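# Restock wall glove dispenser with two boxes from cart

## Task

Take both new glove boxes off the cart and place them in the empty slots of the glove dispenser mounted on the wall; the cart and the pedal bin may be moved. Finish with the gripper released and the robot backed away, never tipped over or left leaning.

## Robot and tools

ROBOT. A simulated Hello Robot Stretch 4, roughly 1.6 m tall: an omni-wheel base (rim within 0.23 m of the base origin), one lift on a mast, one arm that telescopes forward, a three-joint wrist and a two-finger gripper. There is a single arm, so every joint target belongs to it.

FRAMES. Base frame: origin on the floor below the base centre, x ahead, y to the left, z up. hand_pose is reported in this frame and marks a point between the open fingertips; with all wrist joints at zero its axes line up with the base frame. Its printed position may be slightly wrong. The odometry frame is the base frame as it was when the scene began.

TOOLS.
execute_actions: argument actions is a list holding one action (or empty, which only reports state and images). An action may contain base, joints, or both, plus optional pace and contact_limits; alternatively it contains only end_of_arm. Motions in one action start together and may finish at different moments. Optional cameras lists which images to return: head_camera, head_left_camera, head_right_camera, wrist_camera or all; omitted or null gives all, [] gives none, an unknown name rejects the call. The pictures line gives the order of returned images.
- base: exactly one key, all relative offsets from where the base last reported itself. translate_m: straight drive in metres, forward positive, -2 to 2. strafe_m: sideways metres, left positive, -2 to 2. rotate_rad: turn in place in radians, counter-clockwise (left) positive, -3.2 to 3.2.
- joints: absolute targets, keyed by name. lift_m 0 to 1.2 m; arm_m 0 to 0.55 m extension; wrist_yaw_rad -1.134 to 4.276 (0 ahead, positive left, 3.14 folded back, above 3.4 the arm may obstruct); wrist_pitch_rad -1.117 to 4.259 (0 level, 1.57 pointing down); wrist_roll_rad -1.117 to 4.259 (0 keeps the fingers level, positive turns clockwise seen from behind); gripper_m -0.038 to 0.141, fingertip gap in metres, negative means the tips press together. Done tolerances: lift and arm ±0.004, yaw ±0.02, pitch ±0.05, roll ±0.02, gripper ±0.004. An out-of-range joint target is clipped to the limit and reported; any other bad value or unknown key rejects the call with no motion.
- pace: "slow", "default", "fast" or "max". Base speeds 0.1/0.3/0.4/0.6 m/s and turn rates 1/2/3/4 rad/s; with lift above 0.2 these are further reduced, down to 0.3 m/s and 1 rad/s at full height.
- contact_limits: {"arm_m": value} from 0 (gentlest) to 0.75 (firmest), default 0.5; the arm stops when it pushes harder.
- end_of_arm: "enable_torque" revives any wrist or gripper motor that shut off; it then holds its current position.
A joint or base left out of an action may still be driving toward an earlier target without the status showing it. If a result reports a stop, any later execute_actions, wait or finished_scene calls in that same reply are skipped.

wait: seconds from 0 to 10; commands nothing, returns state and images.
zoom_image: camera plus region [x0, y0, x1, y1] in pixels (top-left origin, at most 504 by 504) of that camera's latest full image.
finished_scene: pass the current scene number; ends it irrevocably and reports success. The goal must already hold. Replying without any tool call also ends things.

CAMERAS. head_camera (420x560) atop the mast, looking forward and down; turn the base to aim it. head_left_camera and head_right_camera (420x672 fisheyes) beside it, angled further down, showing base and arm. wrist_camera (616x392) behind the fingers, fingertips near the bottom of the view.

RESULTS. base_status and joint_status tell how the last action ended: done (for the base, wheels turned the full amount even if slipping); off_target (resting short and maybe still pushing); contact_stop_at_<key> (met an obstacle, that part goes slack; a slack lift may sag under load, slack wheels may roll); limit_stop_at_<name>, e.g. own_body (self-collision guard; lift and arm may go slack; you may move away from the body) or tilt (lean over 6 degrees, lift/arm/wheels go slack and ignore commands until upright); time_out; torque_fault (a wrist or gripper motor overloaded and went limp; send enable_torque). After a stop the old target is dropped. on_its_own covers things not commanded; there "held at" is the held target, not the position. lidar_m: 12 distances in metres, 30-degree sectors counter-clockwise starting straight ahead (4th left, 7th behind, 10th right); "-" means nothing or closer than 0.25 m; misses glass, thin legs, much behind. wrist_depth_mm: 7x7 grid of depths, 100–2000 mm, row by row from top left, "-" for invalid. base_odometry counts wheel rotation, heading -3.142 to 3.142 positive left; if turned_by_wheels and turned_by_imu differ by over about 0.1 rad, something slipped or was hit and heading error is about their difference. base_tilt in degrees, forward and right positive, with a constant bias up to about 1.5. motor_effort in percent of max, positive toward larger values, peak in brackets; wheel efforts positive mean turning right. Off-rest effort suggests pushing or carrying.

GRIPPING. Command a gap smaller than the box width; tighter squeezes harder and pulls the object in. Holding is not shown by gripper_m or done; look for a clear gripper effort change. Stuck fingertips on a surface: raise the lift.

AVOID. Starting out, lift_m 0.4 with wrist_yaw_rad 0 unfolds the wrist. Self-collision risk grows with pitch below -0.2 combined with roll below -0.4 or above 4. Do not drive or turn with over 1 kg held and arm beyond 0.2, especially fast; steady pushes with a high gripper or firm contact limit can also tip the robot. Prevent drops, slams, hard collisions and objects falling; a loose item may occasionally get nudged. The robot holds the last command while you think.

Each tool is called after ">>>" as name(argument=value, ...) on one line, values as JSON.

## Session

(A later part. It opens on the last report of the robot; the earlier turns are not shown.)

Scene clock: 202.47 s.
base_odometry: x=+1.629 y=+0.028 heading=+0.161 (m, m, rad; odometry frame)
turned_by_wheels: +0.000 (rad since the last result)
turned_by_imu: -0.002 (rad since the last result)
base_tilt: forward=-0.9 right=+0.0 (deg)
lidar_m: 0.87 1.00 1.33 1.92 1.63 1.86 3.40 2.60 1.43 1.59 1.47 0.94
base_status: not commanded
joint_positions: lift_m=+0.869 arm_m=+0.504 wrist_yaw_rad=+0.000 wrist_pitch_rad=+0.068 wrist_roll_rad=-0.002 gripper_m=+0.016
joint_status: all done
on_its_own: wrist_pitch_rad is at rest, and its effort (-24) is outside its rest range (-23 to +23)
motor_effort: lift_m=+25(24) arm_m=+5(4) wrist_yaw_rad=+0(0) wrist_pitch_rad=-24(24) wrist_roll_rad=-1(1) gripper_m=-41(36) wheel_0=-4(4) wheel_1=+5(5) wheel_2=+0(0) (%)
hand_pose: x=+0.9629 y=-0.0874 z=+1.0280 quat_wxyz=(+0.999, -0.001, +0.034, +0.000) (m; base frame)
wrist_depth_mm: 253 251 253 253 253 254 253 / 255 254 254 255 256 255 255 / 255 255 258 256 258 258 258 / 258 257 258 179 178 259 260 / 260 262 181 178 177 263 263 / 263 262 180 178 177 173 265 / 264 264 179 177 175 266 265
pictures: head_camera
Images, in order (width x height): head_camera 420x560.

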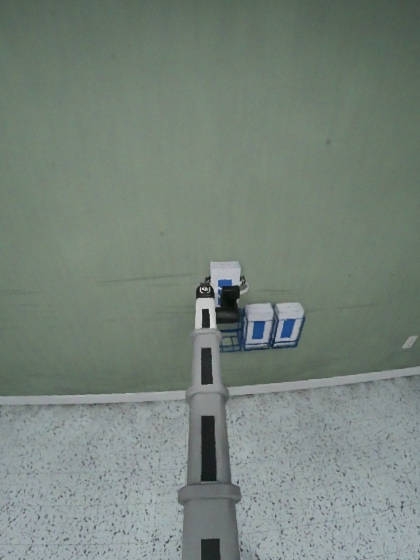

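>>> execute_actions(actions=[{"base":{"strafe_m":-0.026},"joints":{"lift_m":0.84},"pace":"slow"}], cameras=[])

>>> execute_actions(actions=[{"joints":{"lift_m":0.795},"pace":"slow"}], cameras=["head_camera"])

>>> zoom_image(camera="head_camera", region=[160, 240, 320, 370])

Scene clock: 209.17 s.
base_odometry: x=+1.633 y=+0.003 heading=+0.161 (m, m, rad; odometry frame)
turned_by_wheels: +0.000 (rad since the last result)
turned_by_imu: -0.002 (rad since the last result)
base_tilt: forward=-0.9 right=+0.1 (deg)
lidar_m: 0.88 1.00 1.33 1.97 1.64 1.90 3.42 2.57 1.39 1.53 1.43 0.92
base_status: done
joint_positions: lift_m=+0.840 arm_m=+0.504 wrist_yaw_rad=+0.000 wrist_pitch_rad=+0.068 wrist_roll_rad=-0.002 gripper_m=+0.016
joint_status: all done
on_its_own: wrist_pitch_rad is at rest, and its effort (-24) is outside its rest range (-23 to +23)
motor_effort: lift_m=+16(23) arm_m=+5(5) wrist_yaw_rad=+0(1) wrist_pitch_rad=-24(26) wrist_roll_rad=+0(0) gripper_m=-35(38) wheel_0=+4(5) wheel_1=-4(9) wheel_2=+0(1) (%)
hand_pose: x=+0.9629 y=-0.0874 z=+0.9987 quat_wxyz=(+0.999, -0.001, +0.034, +0.000) (m; base frame)
wrist_depth_mm: 254 253 253 254 255 255 255 / 255 255 256 256 257 256 257 / 258 256 257 259 258 258 262 / 259 258 259 180 178 262 262 / 262 260 180 178 177 263 263 / 262 262 180 178 176 174 263 / 266 266 179 177 175 265 266
pictures: none
No camera images: the call's "cameras" was empty. Leave "cameras" out to get every camera's image.

Scene clock: 210.40 s.
base_odometry: x=+1.633 y=+0.003 heading=+0.161 (m, m, rad; odometry frame)
turned_by_wheels: +0.000 (rad since the last result)
turned_by_imu: -0.001 (rad since the last result)
base_tilt: forward=-0.8 right=+0.0 (deg)
lidar_m: 0.85 0.99 1.35 1.96 1.65 1.93 3.38 2.59 1.38 1.56 1.43 0.90
base_status: not commanded
joint_positions: lift_m=+0.795 arm_m=+0.504 wrist_yaw_rad=+0.000 wrist_pitch_rad=+0.068 wrist_roll_rad=-0.002 gripper_m=+0.016
joint_status: all done
on_its_own: wrist_pitch_rad is at rest, and its effort (-27) is outside its rest range (-23 to +23)
motor_effort: lift_m=+17(19) arm_m=+5(5) wrist_yaw_rad=+0(0) wrist_pitch_rad=-27(25) wrist_roll_rad=+0(1) gripper_m=-38(35) wheel_0=+4(4) wheel_1=-4(5) wheel_2=+0(0) (%)
hand_pose: x=+0.9629 y=-0.0874 z=+0.9536 quat_wxyz=(+0.999, -0.001, +0.034, +0.000) (m; base frame)
wrist_depth_mm: 253 254 253 254 255 254 254 / 255 256 256 256 257 257 255 / 258 259 257 257 256 259 257 / 259 259 259 180 177 260 259 / 263 262 181 179 177 263 263 / 264 264 180 178 176 173 263 / 266 266 179 177 175 265 266
pictures: head_camera
Images, in order (width x height): head_camera 420x560.

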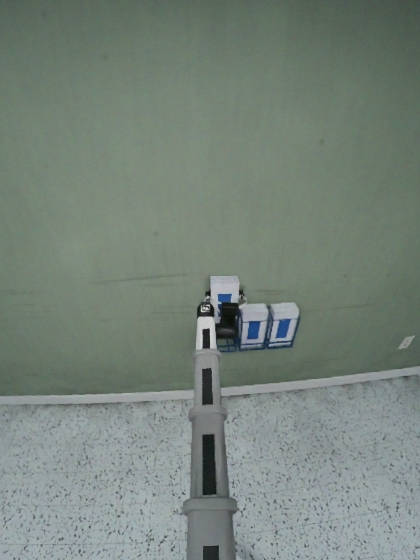

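Region (160, 240, 320, 370) of head_camera's 420x560 image, scaled by 3.150, with more detail than that image has; it fills the top 410 rows of this view, and the rest is white.

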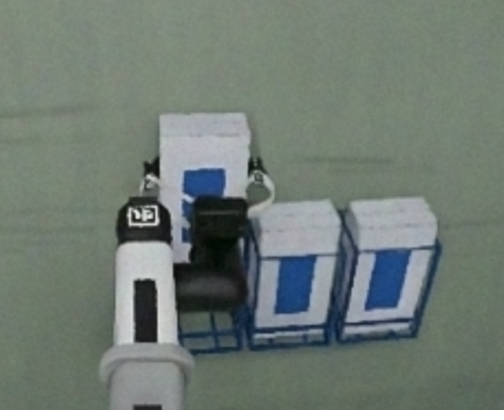

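Continue down carefully.

>>> execute_actions(actions=[{"joints":{"lift_m":0.765},"pace":"slow"}], cameras=["head_camera"])

>>> zoom_image(camera="head_camera", region=[160, 240, 320, 370])

Scene clock: 212.93 s.
base_odometry: x=+1.633 y=+0.003 heading=+0.161 (m, m, rad; odometry frame)
turned_by_wheels: +0.000 (rad since the last result)
turned_by_imu: -0.001 (rad since the last result)
base_tilt: forward=-0.8 right=+0.0 (deg)
lidar_m: 0.86 0.97 1.35 1.95 1.65 1.93 3.39 2.57 1.36 1.53 1.45 0.92
base_status: not commanded
joint_positions: lift_m=+0.765 arm_m=+0.504 wrist_yaw_rad=+0.000 wrist_pitch_rad=+0.068 wrist_roll_rad=-0.002 gripper_m=+0.016
joint_status: all done
on_its_own: wrist_pitch_rad is at rest, and its effort (-26) is outside its rest range (-23 to +23)
motor_effort: lift_m=+16(17) arm_m=+5(5) wrist_yaw_rad=+0(1) wrist_pitch_rad=-26(25) wrist_roll_rad=+0(0) gripper_m=-37(38) wheel_0=+4(4) wheel_1=-4(4) wheel_2=+0(0) (%)
hand_pose: x=+0.9629 y=-0.0874 z=+0.9237 quat_wxyz=(+0.999, -0.001, +0.034, +0.000) (m; base frame)
wrist_depth_mm: 253 253 254 254 254 255 255 / 255 257 255 255 255 257 257 / 257 256 258 258 258 259 258 / 259 260 258 180 178 260 260 / 262 263 180 179 177 262 262 / 264 262 180 178 176 173 264 / 265 266 178 176 175 267 267
pictures: head_camera
Images, in order (width x height): head_camera 420x560.

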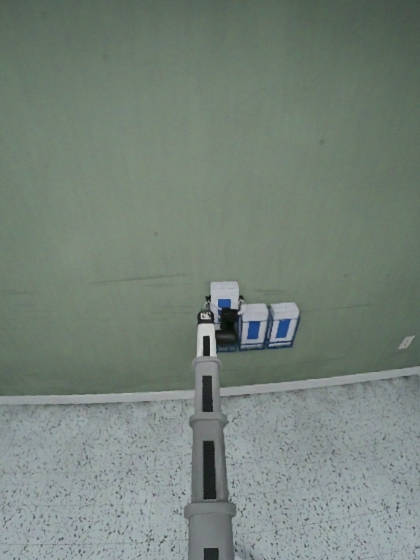

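Region (160, 240, 320, 370) of head_camera's 420x560 image, scaled by 3.150, with more detail than that image has; it fills the top 410 rows of this view, and the rest is white.

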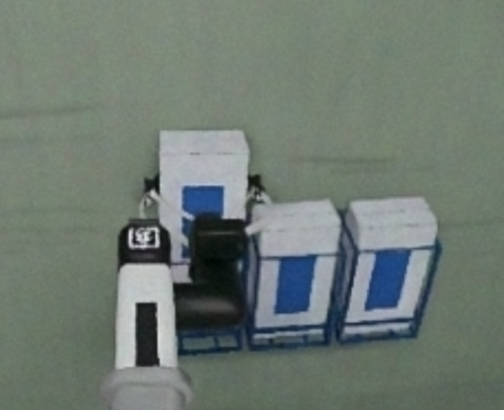

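>>> execute_actions(actions=[{"joints":{"lift_m":0.74},"pace":"slow"}], cameras=[])

>>> execute_actions(actions=[{"joints":{"lift_m":0.72},"pace":"slow"}], cameras=["head_camera"])

>>> zoom_image(camera="head_camera", region=[160, 240, 320, 370])

Scene clock: 217.80 s.
base_odometry: x=+1.633 y=+0.003 heading=+0.161 (m, m, rad; odometry frame)
turned_by_wheels: +0.000 (rad since the last result)
turned_by_imu: -0.002 (rad since the last result)
base_tilt: forward=-0.8 right=+0.0 (deg)
lidar_m: 0.87 0.97 1.35 1.95 1.65 1.92 3.41 2.57 1.38 1.56 1.47 0.93
base_status: not commanded
joint_positions: lift_m=+0.740 arm_m=+0.504 wrist_yaw_rad=+0.000 wrist_pitch_rad=+0.068 wrist_roll_rad=-0.002 gripper_m=+0.016
joint_status: all done
on_its_own: wrist_pitch_rad is at rest, and its effort (-25) is outside its rest range (-23 to +23)
motor_effort: lift_m=+16(18) arm_m=+5(5) wrist_yaw_rad=-1(0) wrist_pitch_rad=-25(25) wrist_roll_rad=+0(1) gripper_m=-39(40) wheel_0=+4(4) wheel_1=-4(4) wheel_2=+0(0) (%)
hand_pose: x=+0.9629 y=-0.0874 z=+0.8987 quat_wxyz=(+0.999, -0.001, +0.034, +0.000) (m; base frame)
wrist_depth_mm: 253 253 254 254 254 254 256 / 256 256 255 256 256 255 257 / 257 258 258 257 259 259 259 / 259 259 259 180 178 259 260 / 259 262 180 178 177 260 263 / 264 263 179 178 176 174 264 / 265 265 179 177 175 218 220
pictures: none
No camera images: the call's "cameras" was empty. Leave "cameras" out to get every camera's image.

Scene clock: 218.73 s.
base_odometry: x=+1.633 y=+0.003 heading=+0.161 (m, m, rad; odometry frame)
turned_by_wheels: +0.000 (rad since the last result)
turned_by_imu: +0.000 (rad since the last result)
base_tilt: forward=-0.9 right=+0.0 (deg)
lidar_m: 0.89 1.00 1.31 1.94 1.65 1.92 3.42 2.60 1.40 1.55 1.46 0.92
base_status: not commanded
joint_positions: lift_m=+0.720 arm_m=+0.504 wrist_yaw_rad=+0.000 wrist_pitch_rad=+0.068 wrist_roll_rad=-0.002 gripper_m=+0.016
joint_status: all done
on_its_own: wrist_pitch_rad is at rest, and its effort (-27) is outside its rest range (-23 to +23)
motor_effort: lift_m=+17(21) arm_m=+5(5) wrist_yaw_rad=-1(0) wrist_pitch_rad=-27(25) wrist_roll_rad=+0(0) gripper_m=-40(36) wheel_0=+4(4) wheel_1=-4(4) wheel_2=+0(0) (%)
hand_pose: x=+0.9629 y=-0.0874 z=+0.8786 quat_wxyz=(+0.999, -0.001, +0.034, +0.000) (m; base frame)
wrist_depth_mm: 255 254 254 254 253 255 254 / 254 256 256 256 256 256 256 / 256 258 257 259 257 258 258 / 259 260 259 179 178 260 262 / 262 260 180 179 177 263 262 / 264 263 180 178 176 174 266 / 266 266 179 177 174 187 183
pictures: head_camera
Images, in order (width x height): head_camera 420x560.

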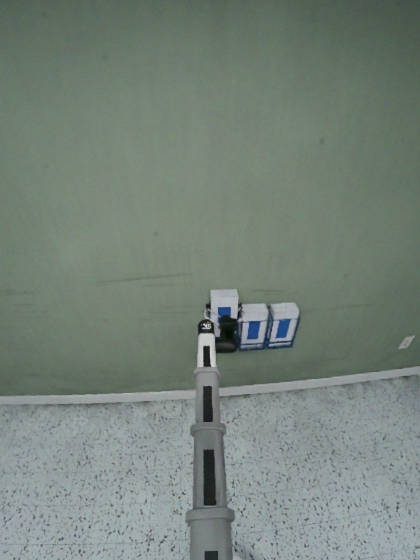

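Region (160, 240, 320, 370) of head_camera's 420x560 image, scaled by 3.150, with more detail than that image has; it fills the top 410 rows of this view, and the rest is white.

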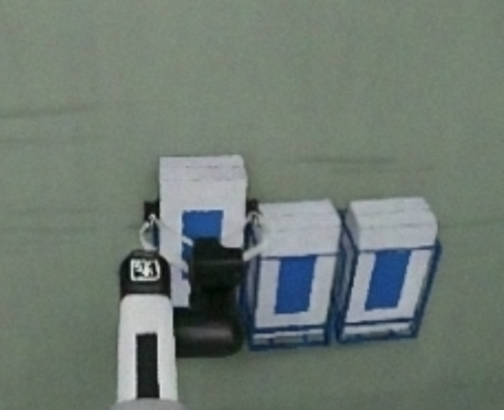

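>>> execute_actions(actions=[{"joints":{"lift_m":0.708},"pace":"slow"}], cameras=[])

>>> execute_actions(actions=[{"joints":{"gripper_m":0.135},"pace":"slow"}], cameras=[])

>>> execute_actions(actions=[{"joints":{"lift_m":0.74,"arm_m":0.05}}], cameras=["head_camera"])

>>> zoom_image(camera="head_camera", region=[180, 270, 320, 380])

Scene clock: 221.70 s.
base_odometry: x=+1.633 y=+0.003 heading=+0.161 (m, m, rad; odometry frame)
turned_by_wheels: +0.000 (rad since the last result)
turned_by_imu: -0.001 (rad since the last result)
base_tilt: forward=-0.8 right=+0.0 (deg)
lidar_m: 0.88 1.00 1.34 1.97 1.66 1.92 3.41 2.60 1.39 1.57 1.47 0.91
base_status: not commanded
joint_positions: lift_m=+0.708 arm_m=+0.504 wrist_yaw_rad=+0.000 wrist_pitch_rad=+0.068 wrist_roll_rad=-0.002 gripper_m=+0.016
joint_status: all done
motor_effort: lift_m=+16(19) arm_m=+5(5) wrist_yaw_rad=-1(0) wrist_pitch_rad=-23(23) wrist_roll_rad=-1(0) gripper_m=-38(36) wheel_0=+4(4) wheel_1=-4(4) wheel_2=+0(0) (%)
hand_pose: x=+0.9629 y=-0.0874 z=+0.8666 quat_wxyz=(+0.999, -0.001, +0.034, +0.000) (m; base frame)
wrist_depth_mm: 254 255 254 254 254 255 256 / 255 256 254 257 256 256 256 / 256 257 256 258 258 258 257 / 259 259 259 180 178 263 259 / 264 263 180 179 178 264 263 / 264 262 179 177 176 174 264 / 265 267 180 176 174 179 179
pictures: none
No camera images: the call's "cameras" was empty. Leave "cameras" out to get every camera's image.

Scene clock: 226.60 s.
base_odometry: x=+1.633 y=+0.003 heading=+0.161 (m, m, rad; odometry frame)
turned_by_wheels: +0.000 (rad since the last result)
turned_by_imu: -0.002 (rad since the last result)
base_tilt: forward=-0.8 right=+0.0 (deg)
lidar_m: 0.87 1.00 1.32 1.97 1.66 1.90 3.43 2.60 1.40 1.53 1.44 0.94
base_status: not commanded
joint_positions: lift_m=+0.708 arm_m=+0.504 wrist_yaw_rad=+0.000 wrist_pitch_rad=+0.063 wrist_roll_rad=-0.002 gripper_m=+0.135
joint_status: all done
motor_effort: lift_m=+16(17) arm_m=+5(5) wrist_yaw_rad=+0(18) wrist_pitch_rad=-9(30) wrist_roll_rad=-1(0) gripper_m=+1(41) wheel_0=+4(4) wheel_1=-3(4) wheel_2=-3(4) (%)
hand_pose: x=+0.9630 y=-0.0875 z=+0.8683 quat_wxyz=(+1.000, -0.001, +0.031, +0.000) (m; base frame)
wrist_depth_mm: 255 255 254 257 256 255 256 / 256 256 257 257 259 257 258 / 259 259 258 259 259 260 259 / 259 260 260 260 259 262 259 / 263 262 262 262 262 263 260 / 264 263 216 263 264 212 264 / 264 265 210 139 186 200 187
pictures: none
No camera images: the call's "cameras" was empty. Leave "cameras" out to get every camera's image.

Scene clock: 229.03 s.
base_odometry: x=+1.633 y=+0.003 heading=+0.161 (m, m, rad; odometry frame)
turned_by_wheels: +0.000 (rad since the last result)
turned_by_imu: -0.001 (rad since the last result)
base_tilt: forward=-0.9 right=+0.0 (deg)
lidar_m: 0.85 0.99 1.35 1.95 1.66 1.92 3.40 2.58 1.39 1.54 1.49 0.93
base_status: not commanded
joint_positions: lift_m=+0.740 arm_m=+0.051 wrist_yaw_rad=+0.000 wrist_pitch_rad=+0.062 wrist_roll_rad=-0.002 gripper_m=+0.135
joint_status: all done
motor_effort: lift_m=+22(24) arm_m=-5(6) wrist_yaw_rad=+0(1) wrist_pitch_rad=-6(8) wrist_roll_rad=+1(1) gripper_m=+1(1) wheel_0=+4(4) wheel_1=-3(3) wheel_2=-3(3) (%)
hand_pose: x=+0.5097 y=-0.0874 z=+0.8999 quat_wxyz=(+1.000, -0.001, +0.031, +0.000) (m; base frame)
wrist_depth_mm: 707 699 699 707 715 707 707 / 699 715 707 707 707 723 715 / 723 707 715 723 715 715 715 / 723 715 723 715 715 732 723 / 723 732 723 732 661 647 732 / 715 732 216 640 640 211 732 / 723 723 732 139 647 647 741
pictures: head_camera
Images, in order (width x height): head_camera 420x560.

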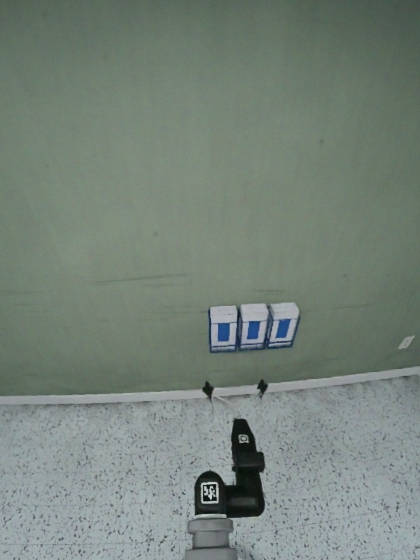

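Region (180, 270, 320, 380) of head_camera's 420x560 image, scaled by 3.600, with more detail than that image has; it fills the top 396 rows of this view, and the rest is white.

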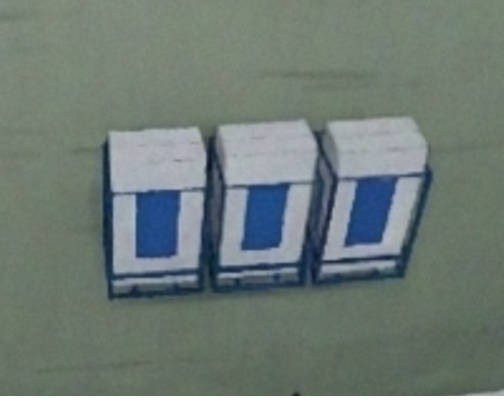

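>>> finished_scene(scene=2)

The scene is finished: the task was done.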